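# Move desk flask onto an incubator shelf

## Task

Take the flask that sits on the desk and set it on one of the incubator's shelves, resting flat on the shelf surface with the same face upward as it had on the desk and nothing of it sticking out beyond the shelf's front edge. The flasks already inside must stay lying flat on their shelves, unstacked and with their original face up, otherwise it fails. It fails if any flask touches the floor, if either incubator door is slammed while opening or closing, or if the robot topples or ends leaning. It only counts if the result holds without the robot supporting anything at the end.

## Robot and tools

ROBOT. An omnidirectional base carries a column roughly 1.75 m tall. A carriage moves up and down it by up to 1.0 m (lift_m) and holds two identical arms, left and right, each with six joints and a two-finger gripper. Arm bases sit about 0.57 m + lift_m above the floor; carriage parts hang about 0.15 m lower. A hand reaches about 0.78 m from its shoulder but only about 0.38 m below its arm base. The hand is about 0.16 m long and 0.1 m wide (0.14 m with fingers open). Parked arm joints 1 to 6: 0, 0.05, 0.05, 1.45, 0, 0; parked, the robot is about 0.95 m wide, 0.7 m long. Cameras: carriage_camera (fixed, forward, tilted about 20 degrees down), left_wrist_camera and right_wrist_camera (looking past the fingertips). Images are 504x504.

FRAMES. Base frame: origin on the floor below the base centre, x ahead, y to the left, z up. Results give left_hand and right_hand in this frame: the point between that hand's pads, plus quat_wxyz rotating base axes into hand axes (hand z along the fingers, fingers open along hand y; a hand pointing straight up with joints 1, 5, 6 at 0 reads (1, 0, 0, 0)). These readings drift from truth, more at long reach. Odometry frame is the base frame at scene start; base_odometry counts wheel turns only, so slip shows as travel; heading is left-positive, -3.142 to 3.142.

execute_actions(actions, cameras). actions is a list holding one action or none (empty = just report state and images). An action may contain base, joints, or both; they start together and may finish at different times. base holds exactly one relative offset from the base's current position: translate_m (metres, forward +, -2 to 2), strafe_m (metres, left +, -2 to 2) or rotate_rad (radians, counter-clockwise +, -6.3 to 6.3). joints is a single dictionary of absolute joint targets by name, covering both arms and the lift: lift_m 0 to 1 m; for each side (left_/right_) joint1_rad -2.617 to 3.054 (yaw about vertical, 0 ahead, + left), joint2_rad 0 to 3.141 (shoulder: 0 upper arm back and level, 1.57 vertical, 3.14 forward level), joint3_rad 0 to 3.141 (elbow: 0 folded, 3.14 straight), joint4_rad -1.57 to 1.57 (wrist pitch, + lifts fingertips), joint5_rad -1.57 to 1.57 (wrist yaw, + turns fingertips to the right, opposite to joint1), joint6_rad -2.094 to 2.094 (roll about finger axis, + clockwise seen from forearm), gripper_m 0 to 0.093 m (pad gap). Omitted joints may keep pushing to earlier targets. Bad keys or out-of-range values reject the whole call with no motion. cameras: list of camera names or all; [] gives none. Max action length 15 s. Arm speed up to 1.8 rad/s for joints 1-3, 2.7 rad/s for 4-6.

wait(seconds): 0 to 10 s, no new command, returns state and images. zoom_image(camera, region): region [x0, y0, x1, y1] in pixels of that camera's latest image, top-left origin, at most 504 by 504. read_manual(section): only licence texts. finished_scene(scene): ends the current scene (give its number) after the last command is held; irreversible; reports success.

RESULT LINES. base_status and joint_status describe how each motion ended: done (for base, wheels turned as commanded even if slipping; a 1-2 mm move may stop short yet say done), off_target (resting away from target, may still push), contact_stop or time_out (target dropped, holding in place). joint command not followed, with a cause line, means an arm's targets were blocked by a self-collision check; joints then say not_followed and the robot may retry them on later actions. Grippers still execute. on_its_own lists what this call did not command; held at is a joint's held target. motor_effort gives percent of maximum (peak in brackets), with sizable per-motor bias and noise; lift effort grows with load, and lift effort steadily dropping while descending means a hand or load is resting on something. drive_wheels larger at rest than after free motion means the base still presses on something. A gripper holding an object usually reads off_target. ARM HIT means an arm struck the robot hard. If one call reports a stop, later motion calls in that same reply are skipped.

CONTACT AND SAFETY. Wheel motors are weak, so light pushes trigger contact_stop; arms are mostly not monitored during turns or arm-commanding actions, and the base can roll up to 0.3 m after an arm touches something. Arms and grippers have no contact stop and spring to targets once freed. After a blocked drive, back off about 0.2 m the way you came (or turn back), again if still pressed. Beware the column striking table edges; reversing into one can tip the robot. To clear a blocked arm, move only that arm away first, then the other. Never let the arms press or hit hard on each other. Tipping risk rises with high carriage, outstretched arms, loads, pulling, or sudden stops; about 1.5 kg per hand with both arms forward can topple it; only images reveal a lean. A level hand sags 10-17 cm under 1 kg. Gripper force is about 45-60 N per pad. Loose objects may be nudged occasionally. Open and close the incubator doors gently; never drop a flask.

HEAT. Outstretched or loaded arms heat quickly, even while you think. MOTOR HOT warns from 75 °C; at 90 °C that arm halts 10 s (OVER-TEMPERATURE FAULT, joints show limit_stop_at_motor_heat; resend targets); at 100 °C that arm goes limp and drops until cooled. Keep arms tucked when idle. Time passes while you think, with the robot holding its last command.

Each tool is called after "Call:" as a command line: name --argument value for each argument, lists and objects as JSON in quotes; but a table of rows of numbers goes row by row, as --pt "numbers of a row", without its own name.

## Session

I'll start by checking the robot's state and what the cameras show.

Call:
execute_actions --actions '[]'

Scene clock: 0.00 s.
base_odometry: x=+0.000 y=+0.000 heading=+0.000 (m, m, rad; odometry frame)
base_status: not commanded
joint_positions: lift_m=+0.300 left_joint1_rad=-0.029 left_joint2_rad=+0.052 left_joint3_rad=+0.040 left_joint4_rad=+1.442 left_joint5_rad=+0.023 left_joint6_rad=-0.058 left_gripper_m=+0.094 right_joint1_rad=+0.020 right_joint2_rad=+0.051 right_joint3_rad=+0.082 right_joint4_rad=+1.455 right_joint5_rad=-0.021 right_joint6_rad=+0.022 right_gripper_m=+0.094
joint_status: not commanded
motor_effort: lift_m=+23 drive_wheels=+4 (%)
left_hand: x=+0.3091 y=+0.3089 z=+1.2878 quat_wxyz=(+0.996, +0.010, +0.071, -0.044) (m; base frame)
right_hand: x=+0.2925 y=-0.3099 z=+1.2998 quat_wxyz=(+0.999, -0.010, +0.042, +0.021) (m; base frame)
pictures: carriage_camera, left_wrist_camera, right_wrist_camera
Images, in order (width x height): carriage_camera 504x504, left_wrist_camera 504x504, right_wrist_camera 504x504.

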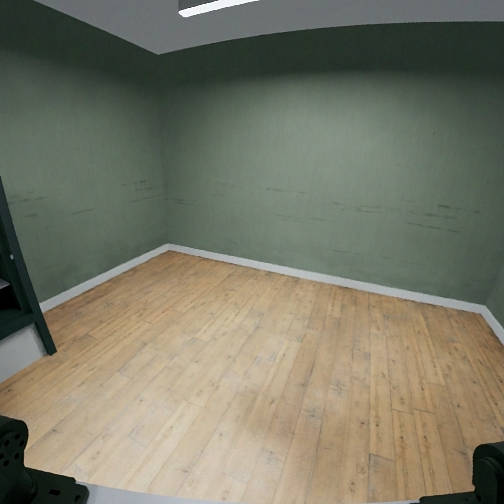

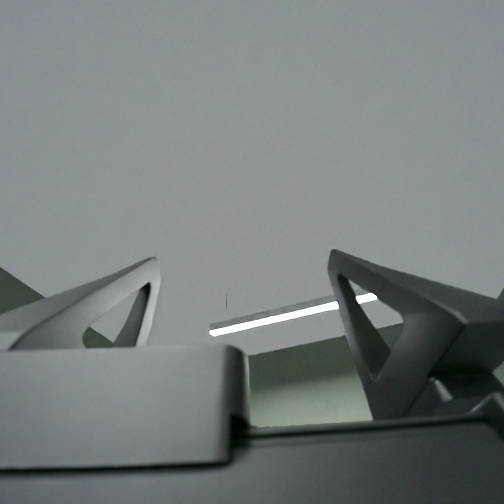

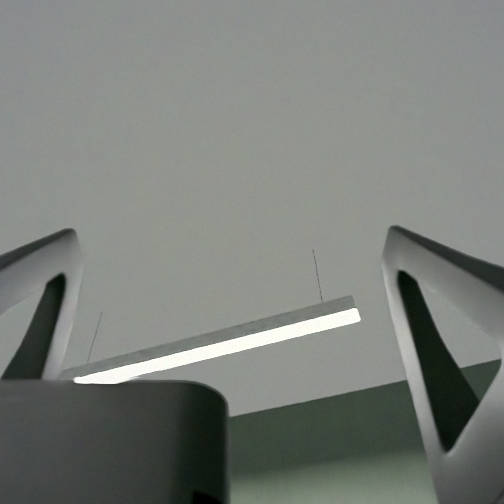

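Call:
execute_actions --actions '[{"base": {"rotate_rad": 1.2}}]' --cameras '["carriage_camera"]'

Scene clock: 2.90 s.
base_odometry: x=+0.000 y=+0.000 heading=+1.198 (m, m, rad; odometry frame)
base_status: done
joint_positions: lift_m=+0.300 left_joint1_rad=-0.029 left_joint2_rad=+0.052 left_joint3_rad=+0.040 left_joint4_rad=+1.442 left_joint5_rad=+0.023 left_joint6_rad=-0.058 left_gripper_m=+0.094 right_joint1_rad=+0.020 right_joint2_rad=+0.051 right_joint3_rad=+0.082 right_joint4_rad=+1.455 right_joint5_rad=-0.021 right_joint6_rad=+0.022 right_gripper_m=+0.094
joint_status: not commanded
motor_effort: lift_m=+23(23) drive_wheels=+16(40) (%)
left_hand: x=+0.3091 y=+0.3089 z=+1.2878 quat_wxyz=(+0.996, +0.010, +0.071, -0.044) (m; base frame)
right_hand: x=+0.2925 y=-0.3099 z=+1.2998 quat_wxyz=(+0.999, -0.010, +0.042, +0.021) (m; base frame)
pictures: carriage_camera
Images, in order (width x height): carriage_camera 504x504.

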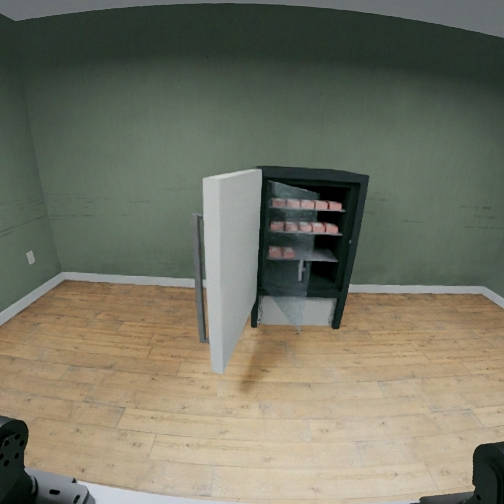

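Call:
zoom_image --camera "carriage_camera" --region '[180, 150, 400, 370]'

Region (180, 150, 400, 370) of carriage_camera's 504x504 image, scaled by 2.291, with more detail than that image has.

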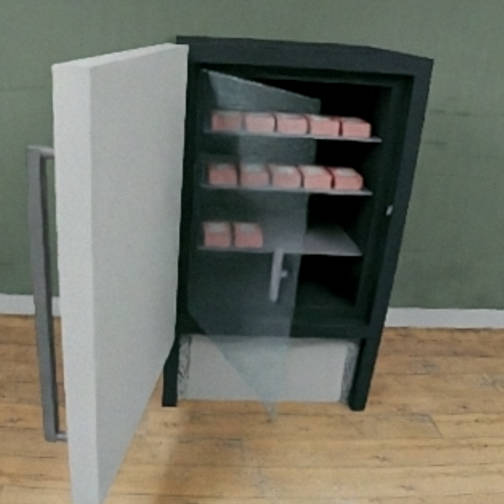

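Call:
execute_actions --actions '[{"base": {"rotate_rad": 1.6}}]' --cameras '["carriage_camera"]'

Scene clock: 6.33 s.
base_odometry: x=+0.000 y=+0.000 heading=+2.796 (m, m, rad; odometry frame)
base_status: done
joint_positions: lift_m=+0.300 left_joint1_rad=-0.029 left_joint2_rad=+0.052 left_joint3_rad=+0.040 left_joint4_rad=+1.441 left_joint5_rad=+0.023 left_joint6_rad=-0.058 left_gripper_m=+0.094 right_joint1_rad=+0.020 right_joint2_rad=+0.051 right_joint3_rad=+0.082 right_joint4_rad=+1.455 right_joint5_rad=-0.021 right_joint6_rad=+0.022 right_gripper_m=+0.094
joint_status: not commanded
motor_effort: lift_m=+23(23) drive_wheels=+16(34) (%)
left_hand: x=+0.3092 y=+0.3089 z=+1.2878 quat_wxyz=(+0.996, +0.010, +0.071, -0.044) (m; base frame)
right_hand: x=+0.2925 y=-0.3099 z=+1.2998 quat_wxyz=(+0.999, -0.010, +0.042, +0.021) (m; base frame)
pictures: carriage_camera
Images, in order (width x height): carriage_camera 504x504.

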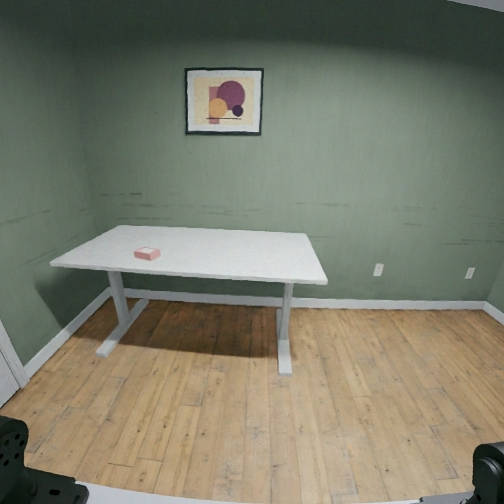

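Call:
zoom_image --camera "carriage_camera" --region '[100, 215, 200, 295]'

Call:
zoom_image --camera "carriage_camera" --region '[40, 200, 340, 390]'

Region (100, 215, 200, 295) of carriage_camera's 504x504 image, scaled by 5.040, with more detail than that image has; it fills the top 403 rows of this view, and the rest is white.

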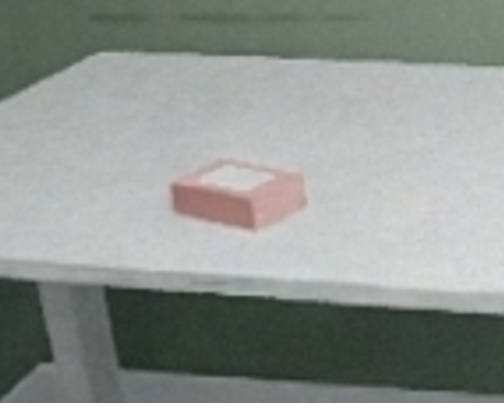

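Region (40, 200, 340, 390) of carriage_camera's 504x504 image, scaled by 1.680, with more detail than that image has; it fills the top 319 rows of this view, and the rest is white.

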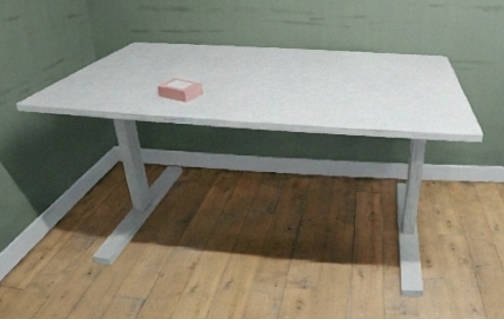

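Call:
execute_actions --actions '[{"base": {"translate_m": 0.75}, "joints": {"lift_m": 0.38, "left_joint1_rad": 0.5, "left_joint2_rad": 0.9, "left_joint3_rad": 0.9, "left_joint4_rad": -0.7}}]' --cameras '["carriage_camera", "left_wrist_camera"]'

Scene clock: 21.80 s.
base_odometry: x=-0.706 y=+0.252 heading=+2.798 (m, m, rad; odometry frame)
base_status: done
joint_positions: lift_m=+0.380 left_joint1_rad=+0.496 left_joint2_rad=+0.888 left_joint3_rad=+0.881 left_joint4_rad=-0.695 left_joint5_rad=+0.023 left_joint6_rad=-0.058 left_gripper_m=+0.094 right_joint1_rad=+0.020 right_joint2_rad=+0.051 right_joint3_rad=+0.082 right_joint4_rad=+1.457 right_joint5_rad=-0.021 right_joint6_rad=+0.022 right_gripper_m=+0.094
joint_status: all done
motor_effort: lift_m=+23(29) drive_wheels=-6(35) (%)
left_hand: x=+0.5264 y=+0.4468 z=+1.1577 quat_wxyz=(+0.413, -0.244, +0.874, +0.081) (m; base frame)
right_hand: x=+0.2922 y=-0.3099 z=+1.3795 quat_wxyz=(+0.999, -0.010, +0.041, +0.021) (m; base frame)
pictures: carriage_camera, left_wrist_camera
Images, in order (width x height): carriage_camera 504x504, left_wrist_camera 504x504.

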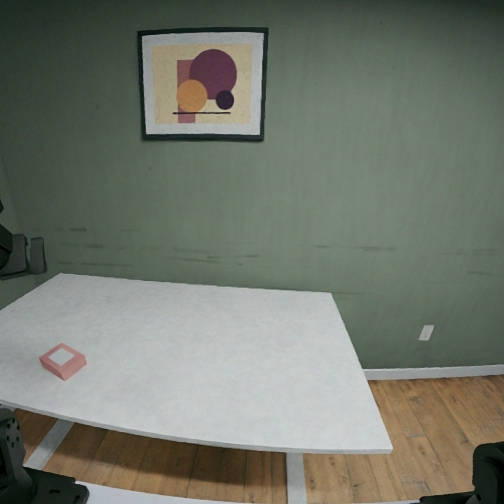

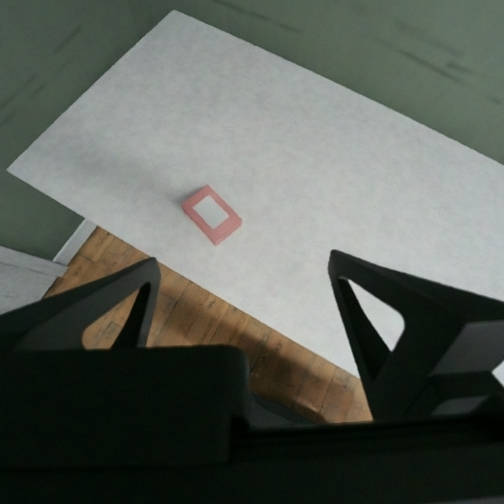

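Call:
zoom_image --camera "left_wrist_camera" --region '[160, 165, 260, 265]'

Call:
zoom_image --camera "carriage_camera" --region '[20, 320, 110, 410]'

Region (160, 165, 260, 265) of left_wrist_camera's 504x504 image, scaled by 5.040, with more detail than that image has.

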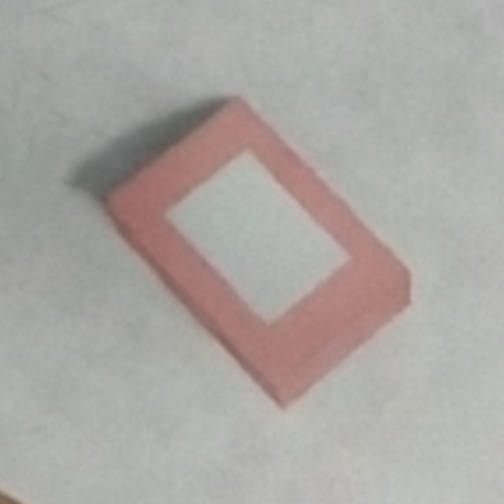

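Region (20, 320, 110, 410) of carriage_camera's 504x504 image, scaled by 5.600, with more detail than that image has.

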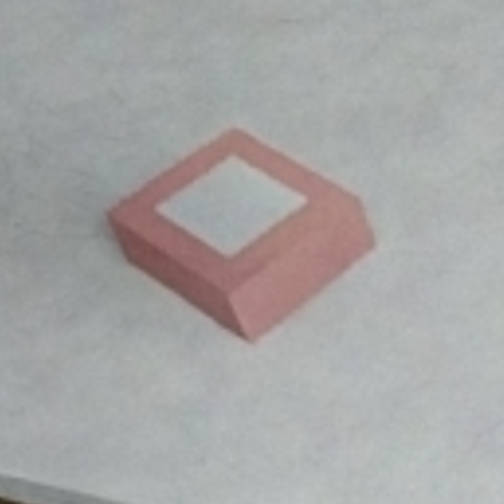

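Call:
execute_actions --actions '[{"joints": {"left_joint1_rad": 0.344, "left_joint2_rad": 2.291, "left_joint3_rad": 1.146, "left_joint4_rad": 0.527, "left_joint5_rad": -0.754, "left_joint6_rad": -0.452}}]' --cameras '["carriage_camera", "left_wrist_camera"]'

Scene clock: 28.23 s.
base_odometry: x=-0.706 y=+0.252 heading=+2.798 (m, m, rad; odometry frame)
base_status: not commanded
joint_positions: lift_m=+0.380 left_joint1_rad=+0.346 left_joint2_rad=+2.284 left_joint3_rad=+1.151 left_joint4_rad=+0.511 left_joint5_rad=-0.746 left_joint6_rad=-0.448 left_gripper_m=+0.094 right_joint1_rad=+0.020 right_joint2_rad=+0.051 right_joint3_rad=+0.082 right_joint4_rad=+1.457 right_joint5_rad=-0.021 right_joint6_rad=+0.022 right_gripper_m=+0.094
joint_status: all done
motor_effort: lift_m=+23(23) drive_wheels=-6(6) (%)
left_hand: x=+0.7163 y=+0.5977 z=+0.9398 quat_wxyz=(+0.441, -0.474, +0.700, +0.302) (m; base frame)
right_hand: x=+0.2922 y=-0.3099 z=+1.3795 quat_wxyz=(+0.999, -0.010, +0.041, +0.021) (m; base frame)
pictures: carriage_camera, left_wrist_camera
Images, in order (width x height): carriage_camera 504x504, left_wrist_camera 504x504.

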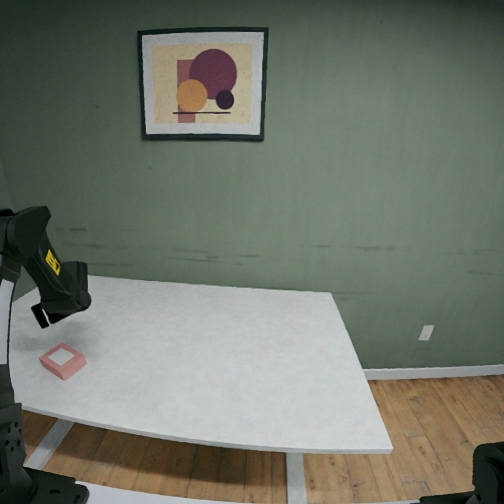

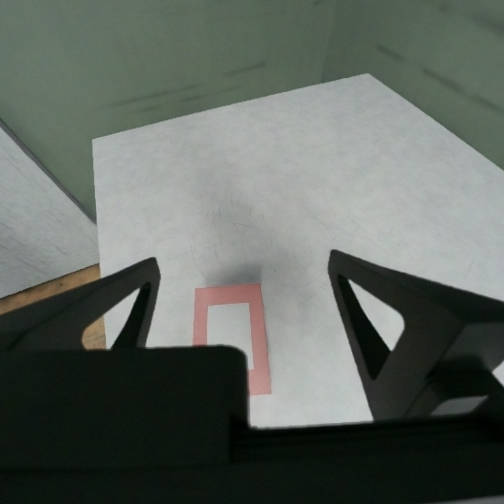

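Call:
execute_actions --actions '[{"base": {"translate_m": -0.02}, "joints": {"lift_m": 0.32}}]' --cameras '["carriage_camera", "left_wrist_camera"]'

Scene clock: 29.90 s.
base_odometry: x=-0.687 y=+0.246 heading=+2.798 (m, m, rad; odometry frame)
base_status: done
joint_positions: lift_m=+0.320 left_joint1_rad=+0.345 left_joint2_rad=+2.289 left_joint3_rad=+1.151 left_joint4_rad=+0.522 left_joint5_rad=-0.750 left_joint6_rad=-0.448 left_gripper_m=+0.094 right_joint1_rad=+0.020 right_joint2_rad=+0.051 right_joint3_rad=+0.082 right_joint4_rad=+1.454 right_joint5_rad=-0.021 right_joint6_rad=+0.022 right_gripper_m=+0.094
joint_status: all done
motor_effort: lift_m=+23(23) drive_wheels=+8(29) (%)
left_hand: x=+0.7166 y=+0.5980 z=+0.8796 quat_wxyz=(+0.444, -0.474, +0.697, +0.303) (m; base frame)
right_hand: x=+0.2927 y=-0.3099 z=+1.3195 quat_wxyz=(+0.999, -0.010, +0.043, +0.021) (m; base frame)
pictures: carriage_camera, left_wrist_camera
Images, in order (width x height): carriage_camera 504x504, left_wrist_camera 504x504.

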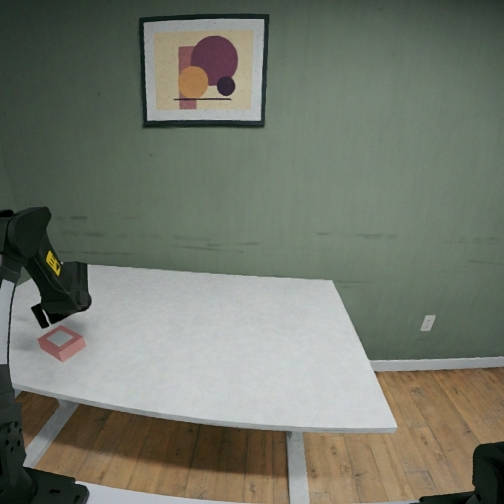

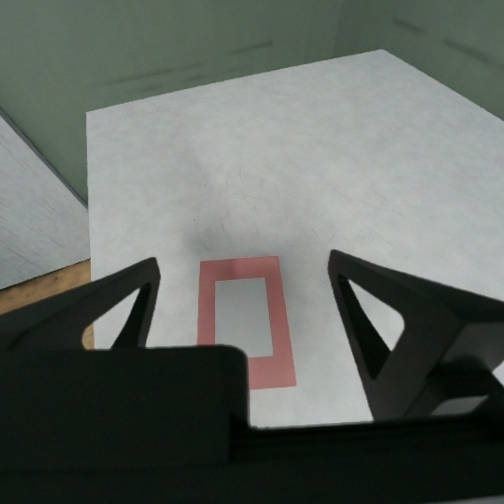

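Call:
execute_actions --actions '[{"base": {"strafe_m": -0.017}, "joints": {"lift_m": 0.275}}]' --cameras '["left_wrist_camera"]'

Scene clock: 32.67 s.
base_odometry: x=-0.682 y=+0.261 heading=+2.799 (m, m, rad; odometry frame)
base_status: done
joint_positions: lift_m=+0.275 left_joint1_rad=+0.346 left_joint2_rad=+2.290 left_joint3_rad=+1.151 left_joint4_rad=+0.523 left_joint5_rad=-0.752 left_joint6_rad=-0.448 left_gripper_m=+0.094 right_joint1_rad=+0.020 right_joint2_rad=+0.051 right_joint3_rad=+0.082 right_joint4_rad=+1.454 right_joint5_rad=-0.021 right_joint6_rad=+0.022 right_gripper_m=+0.094
joint_status: all done
motor_effort: lift_m=+24(24) drive_wheels=-4(20) (%)
left_hand: x=+0.7162 y=+0.5985 z=+0.8343 quat_wxyz=(+0.444, -0.475, +0.697, +0.304) (m; base frame)
right_hand: x=+0.2927 y=-0.3099 z=+1.2745 quat_wxyz=(+0.999, -0.010, +0.043, +0.021) (m; base frame)
pictures: left_wrist_camera
Images, in order (width x height): left_wrist_camera 504x504.

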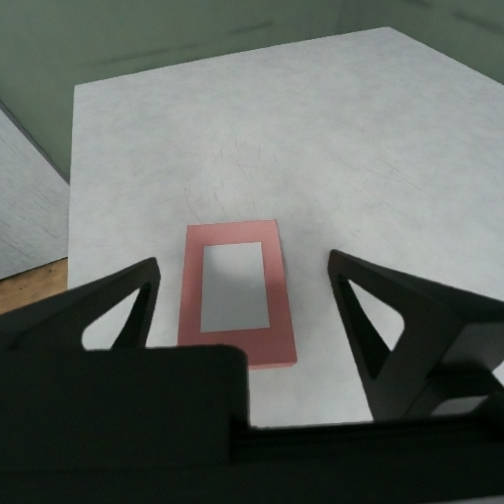

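Call:
zoom_image --camera "left_wrist_camera" --region '[140, 200, 350, 410]'

Region (140, 200, 350, 410) of left_wrist_camera's 504x504 image, scaled by 2.400, with more detail than that image has.

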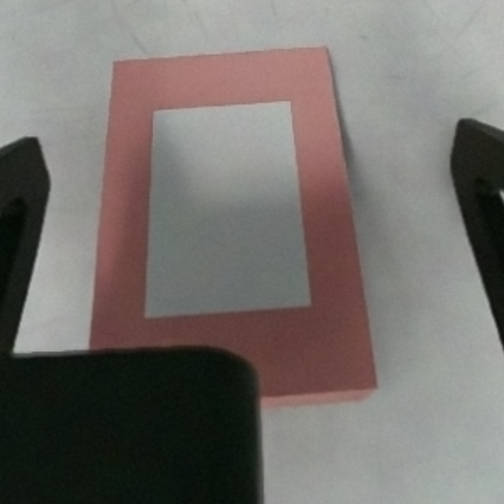

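Call:
execute_actions --actions '[{"base": {"translate_m": -0.009}, "joints": {"lift_m": 0.243}}]' --cameras '["left_wrist_camera"]'

Call:
zoom_image --camera "left_wrist_camera" --region '[140, 170, 380, 410]'

Scene clock: 35.07 s.
base_odometry: x=-0.673 y=+0.258 heading=+2.800 (m, m, rad; odometry frame)
base_status: done
joint_positions: lift_m=+0.243 left_joint1_rad=+0.345 left_joint2_rad=+2.289 left_joint3_rad=+1.151 left_joint4_rad=+0.524 left_joint5_rad=-0.753 left_joint6_rad=-0.448 left_gripper_m=+0.094 right_joint1_rad=+0.020 right_joint2_rad=+0.051 right_joint3_rad=+0.082 right_joint4_rad=+1.454 right_joint5_rad=-0.021 right_joint6_rad=+0.022 right_gripper_m=+0.094
joint_status: all done
motor_effort: lift_m=+23(24) drive_wheels=+9(17) (%)
left_hand: x=+0.7164 y=+0.5984 z=+0.8029 quat_wxyz=(+0.444, -0.475, +0.696, +0.304) (m; base frame)
right_hand: x=+0.2928 y=-0.3099 z=+1.2425 quat_wxyz=(+0.999, -0.010, +0.043, +0.021) (m; base frame)
pictures: left_wrist_camera
Images, in order (width x height): left_wrist_camera 504x504.

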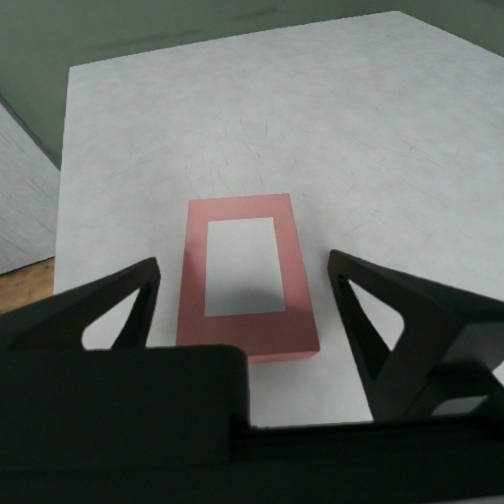

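Region (140, 170, 380, 410) of left_wrist_camera's 504x504 image, scaled by 2.100, with more detail than that image has.

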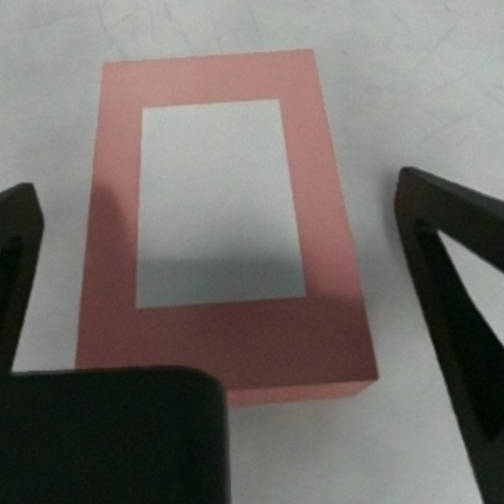

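Call:
execute_actions --actions '[{"joints": {"lift_m": 0.201}}]' --cameras '["left_wrist_camera", "carriage_camera"]'

Scene clock: 36.37 s.
base_odometry: x=-0.673 y=+0.258 heading=+2.800 (m, m, rad; odometry frame)
base_status: not commanded
joint_positions: lift_m=+0.201 left_joint1_rad=+0.345 left_joint2_rad=+2.292 left_joint3_rad=+1.151 left_joint4_rad=+0.523 left_joint5_rad=-0.753 left_joint6_rad=-0.448 left_gripper_m=+0.094 right_joint1_rad=+0.020 right_joint2_rad=+0.051 right_joint3_rad=+0.082 right_joint4_rad=+1.454 right_joint5_rad=-0.021 right_joint6_rad=+0.022 right_gripper_m=+0.094
joint_status: all done
motor_effort: lift_m=+23(23) drive_wheels=+9(9) (%)
left_hand: x=+0.7160 y=+0.5983 z=+0.7597 quat_wxyz=(+0.443, -0.475, +0.697, +0.304) (m; base frame)
right_hand: x=+0.2927 y=-0.3099 z=+1.2005 quat_wxyz=(+0.999, -0.010, +0.043, +0.021) (m; base frame)
pictures: carriage_camera, left_wrist_camera
Images, in order (width x height): carriage_camera 504x504, left_wrist_camera 504x504.

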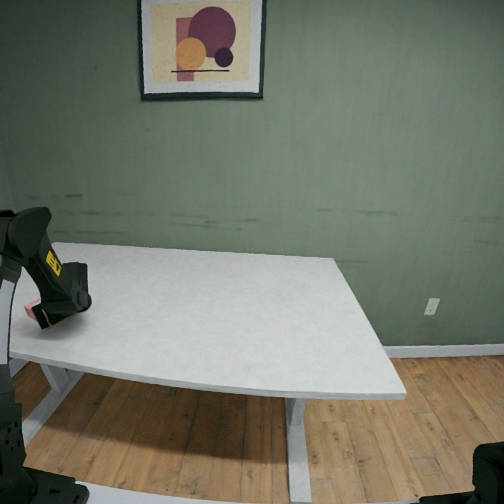

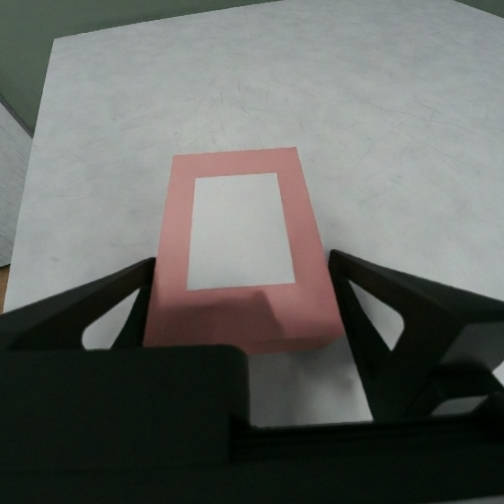

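Call:
zoom_image --camera "left_wrist_camera" --region '[120, 130, 380, 390]'

Region (120, 130, 380, 390) of left_wrist_camera's 504x504 image, scaled by 1.938, with more detail than that image has.

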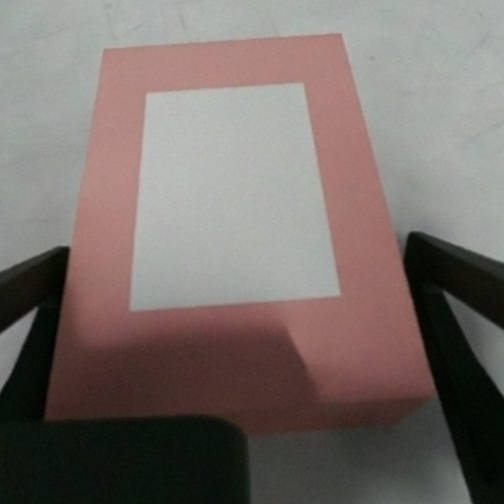

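Call:
execute_actions --actions '[{"joints": {"left_gripper_m": 0.06}}]' --cameras '["left_wrist_camera"]'

Scene clock: 37.83 s.
base_odometry: x=-0.673 y=+0.258 heading=+2.800 (m, m, rad; odometry frame)
base_status: not commanded
joint_positions: lift_m=+0.201 left_joint1_rad=+0.345 left_joint2_rad=+2.292 left_joint3_rad=+1.151 left_joint4_rad=+0.523 left_joint5_rad=-0.753 left_joint6_rad=-0.449 left_gripper_m=+0.084 right_joint1_rad=+0.020 right_joint2_rad=+0.051 right_joint3_rad=+0.082 right_joint4_rad=+1.454 right_joint5_rad=-0.021 right_joint6_rad=+0.022 right_gripper_m=+0.094
joint_status: left_gripper_m off_target (ended at +0.084, target +0.060)
motor_effort: lift_m=+23(23) drive_wheels=+9(9) (%)
left_hand: x=+0.7159 y=+0.5984 z=+0.7597 quat_wxyz=(+0.443, -0.475, +0.697, +0.304) (m; base frame)
right_hand: x=+0.2927 y=-0.3099 z=+1.2005 quat_wxyz=(+0.999, -0.010, +0.043, +0.021) (m; base frame)
pictures: left_wrist_camera
Images, in order (width x height): left_wrist_camera 504x504.

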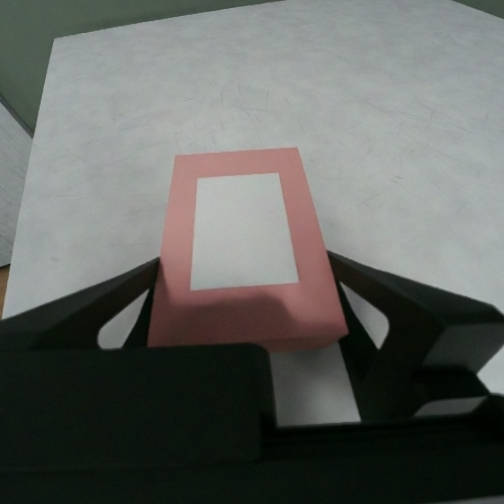

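Call:
execute_actions --actions '[{"joints": {"left_gripper_m": 0.093, "lift_m": 0.191}}]' --cameras '["left_wrist_camera"]'

Scene clock: 39.00 s.
base_odometry: x=-0.673 y=+0.258 heading=+2.800 (m, m, rad; odometry frame)
base_status: not commanded
joint_positions: lift_m=+0.191 left_joint1_rad=+0.345 left_joint2_rad=+2.288 left_joint3_rad=+1.151 left_joint4_rad=+0.534 left_joint5_rad=-0.762 left_joint6_rad=-0.446 left_gripper_m=+0.093 right_joint1_rad=+0.020 right_joint2_rad=+0.051 right_joint3_rad=+0.082 right_joint4_rad=+1.454 right_joint5_rad=-0.021 right_joint6_rad=+0.022 right_gripper_m=+0.094
joint_status: all done
motor_effort: lift_m=+23(23) drive_wheels=+8(9) (%)
left_hand: x=+0.7164 y=+0.5997 z=+0.7540 quat_wxyz=(+0.448, -0.477, +0.691, +0.307) (m; base frame)
right_hand: x=+0.2927 y=-0.3099 z=+1.1905 quat_wxyz=(+0.999, -0.010, +0.043, +0.021) (m; base frame)
pictures: left_wrist_camera
Images, in order (width x height): left_wrist_camera 504x504.

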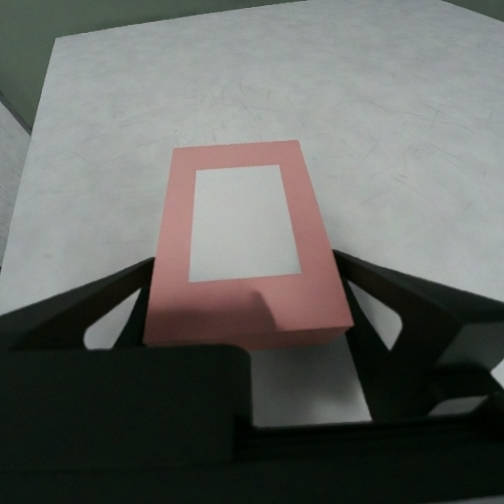

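Call:
execute_actions --actions '[{"joints": {"lift_m": 0.186}}]' --cameras '["left_wrist_camera"]'

Scene clock: 39.73 s.
base_odometry: x=-0.673 y=+0.258 heading=+2.800 (m, m, rad; odometry frame)
base_status: not commanded
joint_positions: lift_m=+0.186 left_joint1_rad=+0.345 left_joint2_rad=+2.291 left_joint3_rad=+1.151 left_joint4_rad=+0.527 left_joint5_rad=-0.760 left_joint6_rad=-0.447 left_gripper_m=+0.093 right_joint1_rad=+0.020 right_joint2_rad=+0.051 right_joint3_rad=+0.082 right_joint4_rad=+1.454 right_joint5_rad=-0.021 right_joint6_rad=+0.022 right_gripper_m=+0.094
joint_status: all done
motor_effort: lift_m=+23(24) drive_wheels=+8(8) (%)
left_hand: x=+0.7157 y=+0.5991 z=+0.7464 quat_wxyz=(+0.445, -0.476, +0.694, +0.307) (m; base frame)
right_hand: x=+0.2927 y=-0.3099 z=+1.1855 quat_wxyz=(+0.999, -0.010, +0.043, +0.021) (m; base frame)
pictures: left_wrist_camera
Images, in order (width x height): left_wrist_camera 504x504.

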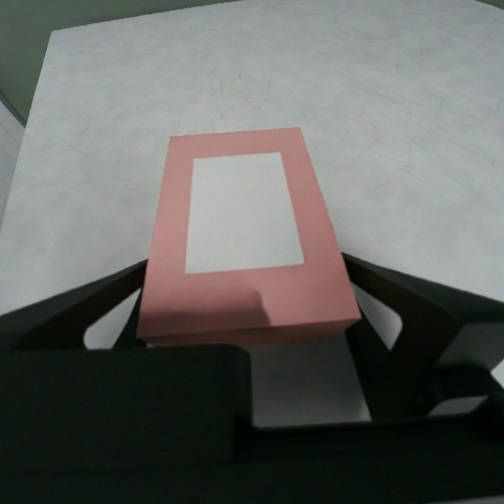

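Call:
execute_actions --actions '[{"joints": {"left_gripper_m": 0.05}}]' --cameras '["left_wrist_camera"]'

Call:
execute_actions --actions '[{"joints": {"lift_m": 0.25}}]' --cameras '["left_wrist_camera"]'

Scene clock: 40.60 s.
base_odometry: x=-0.673 y=+0.258 heading=+2.800 (m, m, rad; odometry frame)
base_status: not commanded
joint_positions: lift_m=+0.186 left_joint1_rad=+0.345 left_joint2_rad=+2.291 left_joint3_rad=+1.151 left_joint4_rad=+0.527 left_joint5_rad=-0.758 left_joint6_rad=-0.448 left_gripper_m=+0.084 right_joint1_rad=+0.020 right_joint2_rad=+0.051 right_joint3_rad=+0.082 right_joint4_rad=+1.454 right_joint5_rad=-0.021 right_joint6_rad=+0.022 right_gripper_m=+0.094
joint_status: left_gripper_m off_target (ended at +0.084, target +0.050)
motor_effort: lift_m=+23(23) drive_wheels=+8(8) (%)
left_hand: x=+0.7159 y=+0.5990 z=+0.7463 quat_wxyz=(+0.445, -0.476, +0.694, +0.306) (m; base frame)
right_hand: x=+0.2927 y=-0.3099 z=+1.1855 quat_wxyz=(+0.999, -0.010, +0.043, +0.021) (m; base frame)
pictures: left_wrist_camera
Images, in order (width x height): left_wrist_camera 504x504.

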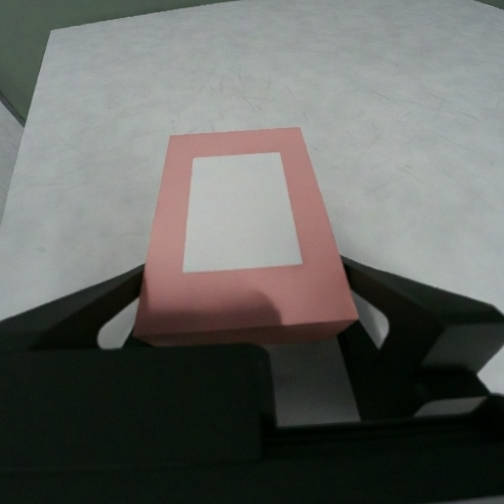

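Scene clock: 41.47 s.
base_odometry: x=-0.673 y=+0.258 heading=+2.800 (m, m, rad; odometry frame)
base_status: not commanded
joint_positions: lift_m=+0.250 left_joint1_rad=+0.345 left_joint2_rad=+2.291 left_joint3_rad=+1.151 left_joint4_rad=+0.517 left_joint5_rad=-0.752 left_joint6_rad=-0.449 left_gripper_m=+0.084 right_joint1_rad=+0.020 right_joint2_rad=+0.051 right_joint3_rad=+0.082 right_joint4_rad=+1.454 right_joint5_rad=-0.021 right_joint6_rad=+0.022 right_gripper_m=+0.094
joint_status: all done
motor_effort: lift_m=+24(28) drive_wheels=+8(8) (%)
left_hand: x=+0.7155 y=+0.5980 z=+0.8079 quat_wxyz=(+0.441, -0.475, +0.699, +0.304) (m; base frame)
right_hand: x=+0.2927 y=-0.3099 z=+1.2494 quat_wxyz=(+0.999, -0.010, +0.043, +0.021) (m; base frame)
pictures: left_wrist_camera
Images, in order (width x height): left_wrist_camera 504x504.

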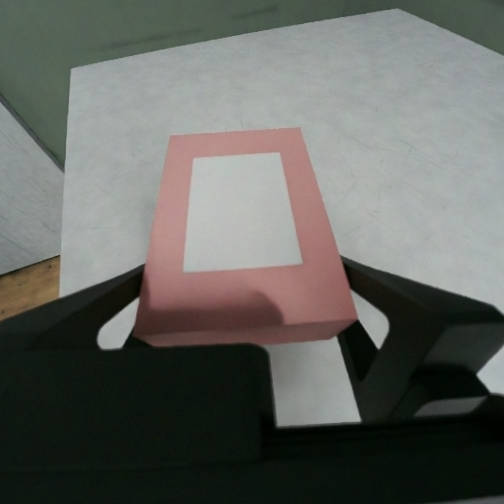

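Call:
execute_actions --actions '[{"base": {"translate_m": -1.415}, "joints": {"left_joint1_rad": 0.0, "left_joint4_rad": 0.715, "left_joint5_rad": 0.0, "left_joint6_rad": 0.0}}]' --cameras '["left_wrist_camera", "carriage_camera"]'

Scene clock: 49.53 s.
base_odometry: x=+0.660 y=-0.217 heading=+2.799 (m, m, rad; odometry frame)
base_status: done
joint_positions: lift_m=+0.250 left_joint1_rad=-0.005 left_joint2_rad=+2.291 left_joint3_rad=+1.151 left_joint4_rad=+0.692 left_joint5_rad=-0.003 left_joint6_rad=-0.003 left_gripper_m=+0.084 right_joint1_rad=+0.020 right_joint2_rad=+0.051 right_joint3_rad=+0.082 right_joint4_rad=+1.454 right_joint5_rad=-0.021 right_joint6_rad=+0.022 right_gripper_m=+0.094
joint_status: all done
motor_effort: lift_m=+24(24) drive_wheels=-1(29) (%)
left_hand: x=+0.8452 y=+0.3117 z=+0.8180 quat_wxyz=(+0.533, +0.000, +0.846, -0.001) (m; base frame)
right_hand: x=+0.2928 y=-0.3099 z=+1.2494 quat_wxyz=(+0.999, -0.010, +0.043, +0.021) (m; base frame)
pictures: carriage_camera, left_wrist_camera
Images, in order (width x height): carriage_camera 504x504, left_wrist_camera 504x504.

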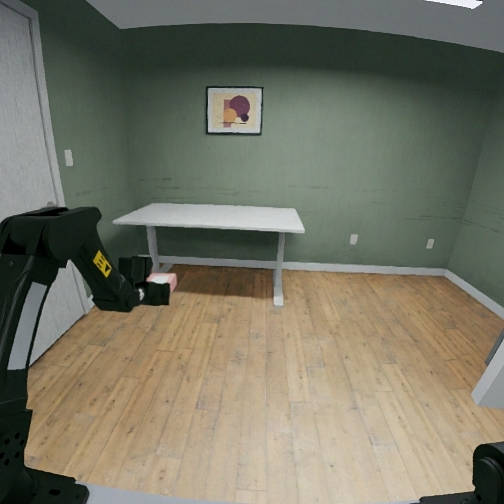

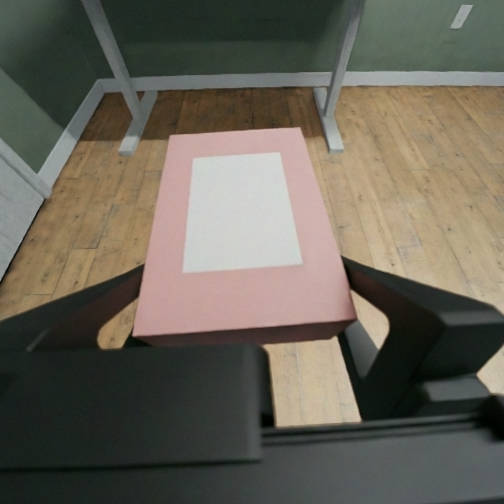

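Call:
execute_actions --actions '[{"base": {"rotate_rad": -1.67}, "joints": {"lift_m": 0.12}}]' --cameras '["left_wrist_camera", "carriage_camera"]'

Scene clock: 53.13 s.
base_odometry: x=+0.659 y=-0.216 heading=+1.131 (m, m, rad; odometry frame)
base_status: done
joint_positions: lift_m=+0.120 left_joint1_rad=+0.000 left_joint2_rad=+2.292 left_joint3_rad=+1.151 left_joint4_rad=+0.688 left_joint5_rad=-0.003 left_joint6_rad=-0.003 left_gripper_m=+0.084 right_joint1_rad=+0.020 right_joint2_rad=+0.051 right_joint3_rad=+0.082 right_joint4_rad=+1.454 right_joint5_rad=-0.021 right_joint6_rad=+0.022 right_gripper_m=+0.094
joint_status: all done
motor_effort: lift_m=+23(24) drive_wheels=+15(35) (%)
left_hand: x=+0.8447 y=+0.3144 z=+0.6867 quat_wxyz=(+0.531, -0.002, +0.848, +0.000) (m; base frame)
right_hand: x=+0.2929 y=-0.3099 z=+1.1195 quat_wxyz=(+0.999, -0.010, +0.043, +0.021) (m; base frame)
pictures: carriage_camera, left_wrist_camera
Images, in order (width x height): carriage_camera 504x504, left_wrist_camera 504x504.

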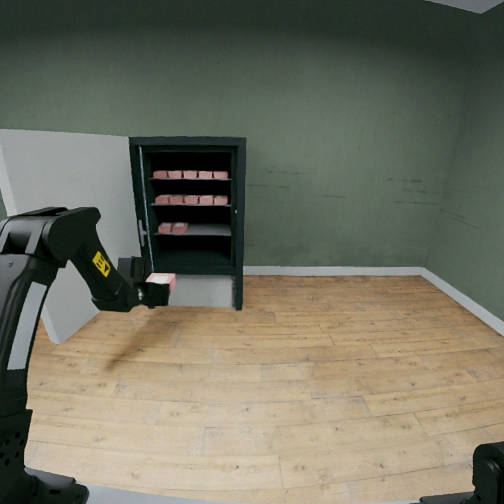

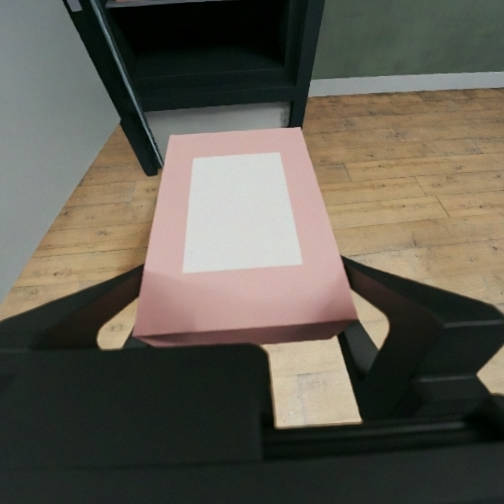

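Call:
zoom_image --camera "carriage_camera" --region '[90, 125, 280, 315]'

Region (90, 125, 280, 315) of carriage_camera's 504x504 image, scaled by 2.653, with more detail than that image has.

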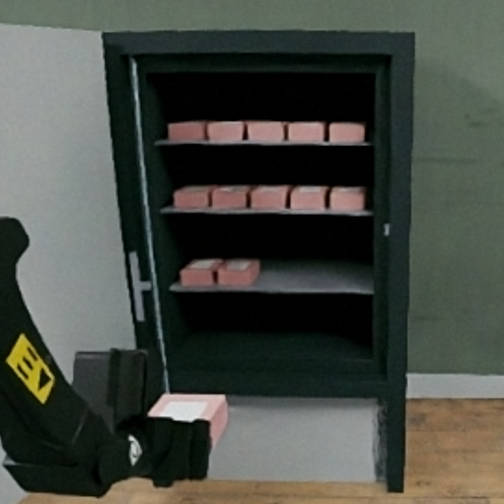

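Call:
execute_actions --actions '[{"base": {"translate_m": 0.6}, "joints": {"lift_m": 0.11, "left_joint2_rad": 2.693, "left_joint3_rad": 1.689, "left_joint4_rad": 0.6}}]' --cameras '["left_wrist_camera", "carriage_camera"]'

Scene clock: 60.73 s.
base_odometry: x=+0.916 y=+0.326 heading=+1.129 (m, m, rad; odometry frame)
base_status: done
joint_positions: lift_m=+0.110 left_joint1_rad=+0.000 left_joint2_rad=+2.696 left_joint3_rad=+1.675 left_joint4_rad=+0.581 left_joint5_rad=-0.002 left_joint6_rad=-0.003 left_gripper_m=+0.084 right_joint1_rad=+0.020 right_joint2_rad=+0.051 right_joint3_rad=+0.082 right_joint4_rad=+1.455 right_joint5_rad=-0.021 right_joint6_rad=+0.022 right_gripper_m=+0.094
joint_status: all done
motor_effort: lift_m=+23(23) drive_wheels=-7(34) (%)
left_hand: x=+0.9324 y=+0.3141 z=+0.6149 quat_wxyz=(+0.536, -0.002, +0.844, +0.000) (m; base frame)
right_hand: x=+0.2925 y=-0.3099 z=+1.1095 quat_wxyz=(+0.999, -0.010, +0.042, +0.021) (m; base frame)
pictures: carriage_camera, left_wrist_camera
Images, in order (width x height): carriage_camera 504x504, left_wrist_camera 504x504.

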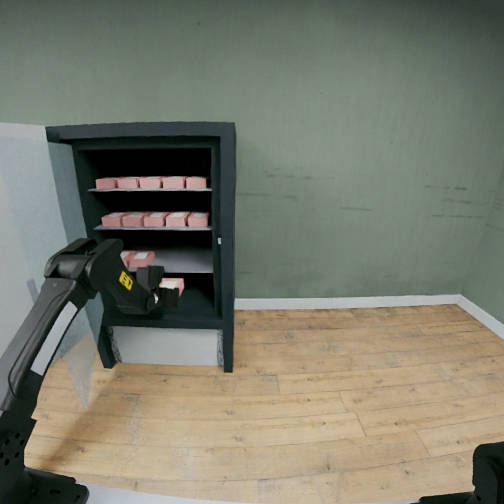

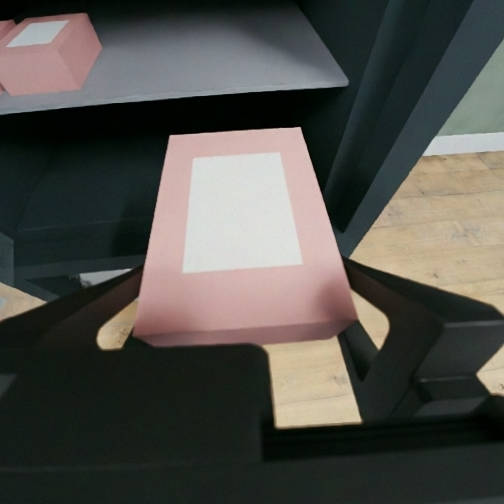

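Call:
zoom_image --camera "left_wrist_camera" --region '[0, 0, 200, 150]'

Call:
zoom_image --camera "carriage_camera" --region '[60, 160, 250, 380]'

Region (0, 0, 200, 150) of left_wrist_camera's 504x504 image, scaled by 2.520, with more detail than that image has; it fills the top 378 rows of this view, and the rest is white.

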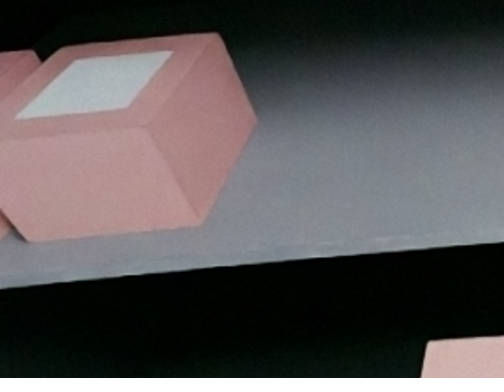

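Region (60, 160, 250, 380) of carriage_camera's 504x504 image, scaled by 2.291, with more detail than that image has; it fills the left 435 columns of this view, and the rest is white.

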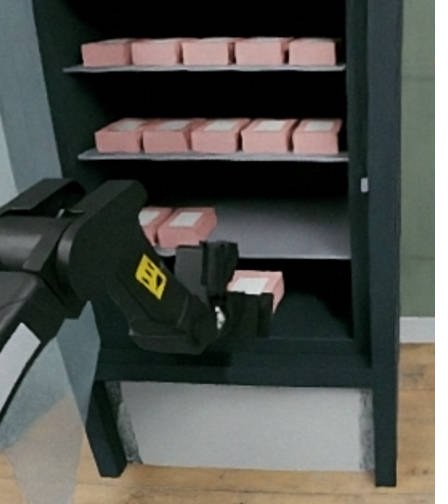

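Call:
execute_actions --actions '[{"base": {"translate_m": 0.11}, "joints": {"lift_m": 0.133}}]' --cameras '["left_wrist_camera", "carriage_camera"]'

Scene clock: 65.93 s.
base_odometry: x=+0.964 y=+0.425 heading=+1.128 (m, m, rad; odometry frame)
base_status: done
joint_positions: lift_m=+0.133 left_joint1_rad=+0.000 left_joint2_rad=+2.697 left_joint3_rad=+1.675 left_joint4_rad=+0.580 left_joint5_rad=-0.002 left_joint6_rad=-0.003 left_gripper_m=+0.084 right_joint1_rad=+0.020 right_joint2_rad=+0.051 right_joint3_rad=+0.082 right_joint4_rad=+1.457 right_joint5_rad=-0.021 right_joint6_rad=+0.022 right_gripper_m=+0.094
joint_status: all done
motor_effort: lift_m=+24(29) drive_wheels=-7(31) (%)
left_hand: x=+0.9323 y=+0.3144 z=+0.6374 quat_wxyz=(+0.535, -0.002, +0.845, +0.000) (m; base frame)
right_hand: x=+0.2921 y=-0.3099 z=+1.1325 quat_wxyz=(+0.999, -0.010, +0.041, +0.021) (m; base frame)
pictures: carriage_camera, left_wrist_camera
Images, in order (width x height): carriage_camera 504x504, left_wrist_camera 504x504.

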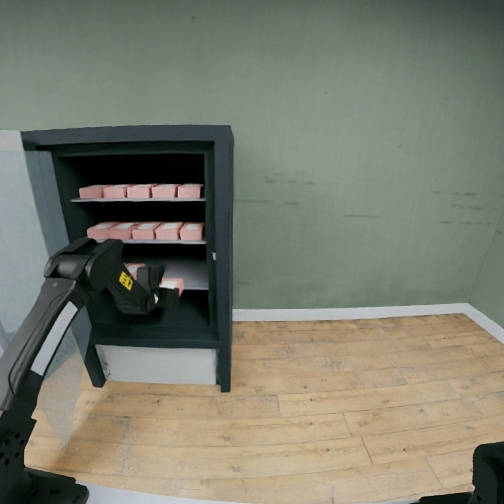

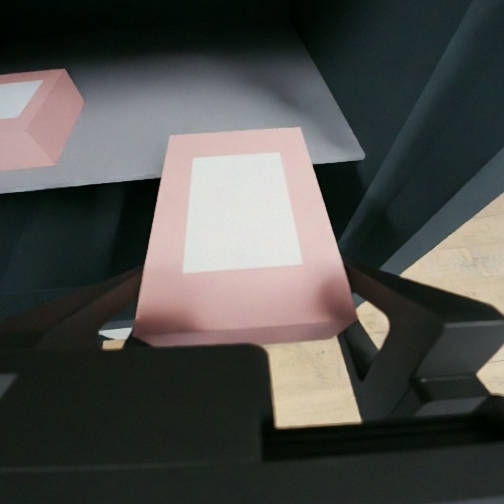

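Call:
execute_actions --actions '[{"base": {"translate_m": 0.19}}]' --cameras '["left_wrist_camera", "carriage_camera"]'

Scene clock: 68.47 s.
base_odometry: x=+1.045 y=+0.597 heading=+1.126 (m, m, rad; odometry frame)
base_status: done
joint_positions: lift_m=+0.133 left_joint1_rad=+0.001 left_joint2_rad=+2.697 left_joint3_rad=+1.675 left_joint4_rad=+0.580 left_joint5_rad=-0.002 left_joint6_rad=-0.003 left_gripper_m=+0.084 right_joint1_rad=+0.020 right_joint2_rad=+0.051 right_joint3_rad=+0.082 right_joint4_rad=+1.458 right_joint5_rad=-0.021 right_joint6_rad=+0.022 right_gripper_m=+0.094
joint_status: not commanded
motor_effort: lift_m=+24(23) drive_wheels=-6(35) (%)
left_hand: x=+0.9323 y=+0.3145 z=+0.6374 quat_wxyz=(+0.535, -0.002, +0.845, +0.000) (m; base frame)
right_hand: x=+0.2918 y=-0.3099 z=+1.1325 quat_wxyz=(+0.999, -0.010, +0.041, +0.021) (m; base frame)
pictures: carriage_camera, left_wrist_camera
Images, in order (width x height): carriage_camera 504x504, left_wrist_camera 504x504.

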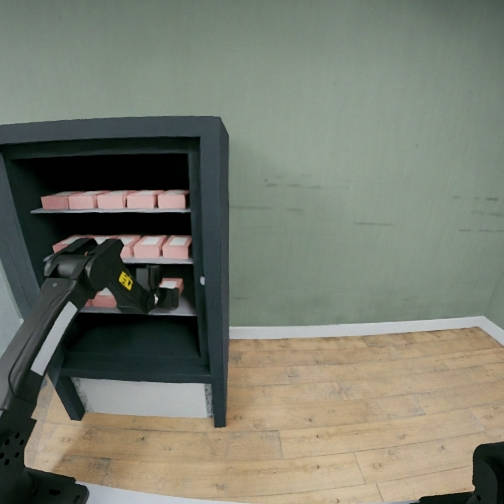

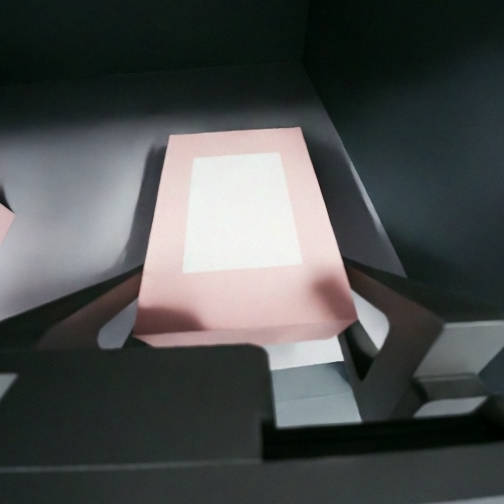

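Call:
execute_actions --actions '[{"base": {"translate_m": 0.025}, "joints": {"lift_m": 0.117}}]' --cameras '["left_wrist_camera"]'

Scene clock: 69.83 s.
base_odometry: x=+1.056 y=+0.619 heading=+1.125 (m, m, rad; odometry frame)
base_status: done
joint_positions: lift_m=+0.117 left_joint1_rad=+0.001 left_joint2_rad=+2.702 left_joint3_rad=+1.676 left_joint4_rad=+0.575 left_joint5_rad=-0.002 left_joint6_rad=-0.003 left_gripper_m=+0.084 right_joint1_rad=+0.020 right_joint2_rad=+0.051 right_joint3_rad=+0.082 right_joint4_rad=+1.459 right_joint5_rad=-0.021 right_joint6_rad=+0.022 right_gripper_m=+0.094
joint_status: all done
motor_effort: lift_m=+24(24) drive_wheels=-6(36) (%)
left_hand: x=+0.9310 y=+0.3145 z=+0.6171 quat_wxyz=(+0.531, -0.002, +0.847, +0.000) (m; base frame)
right_hand: x=+0.2917 y=-0.3099 z=+1.1165 quat_wxyz=(+0.999, -0.010, +0.041, +0.021) (m; base frame)
pictures: left_wrist_camera
Images, in order (width x height): left_wrist_camera 504x504.

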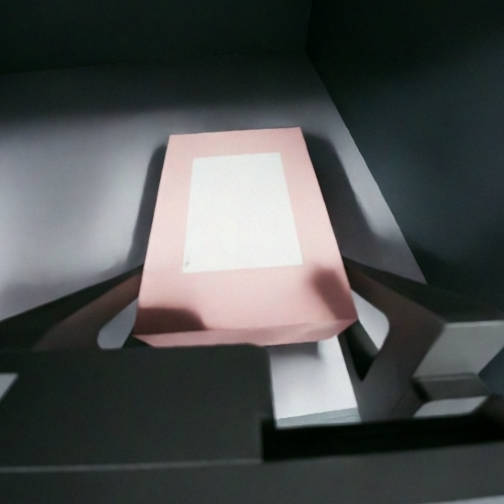

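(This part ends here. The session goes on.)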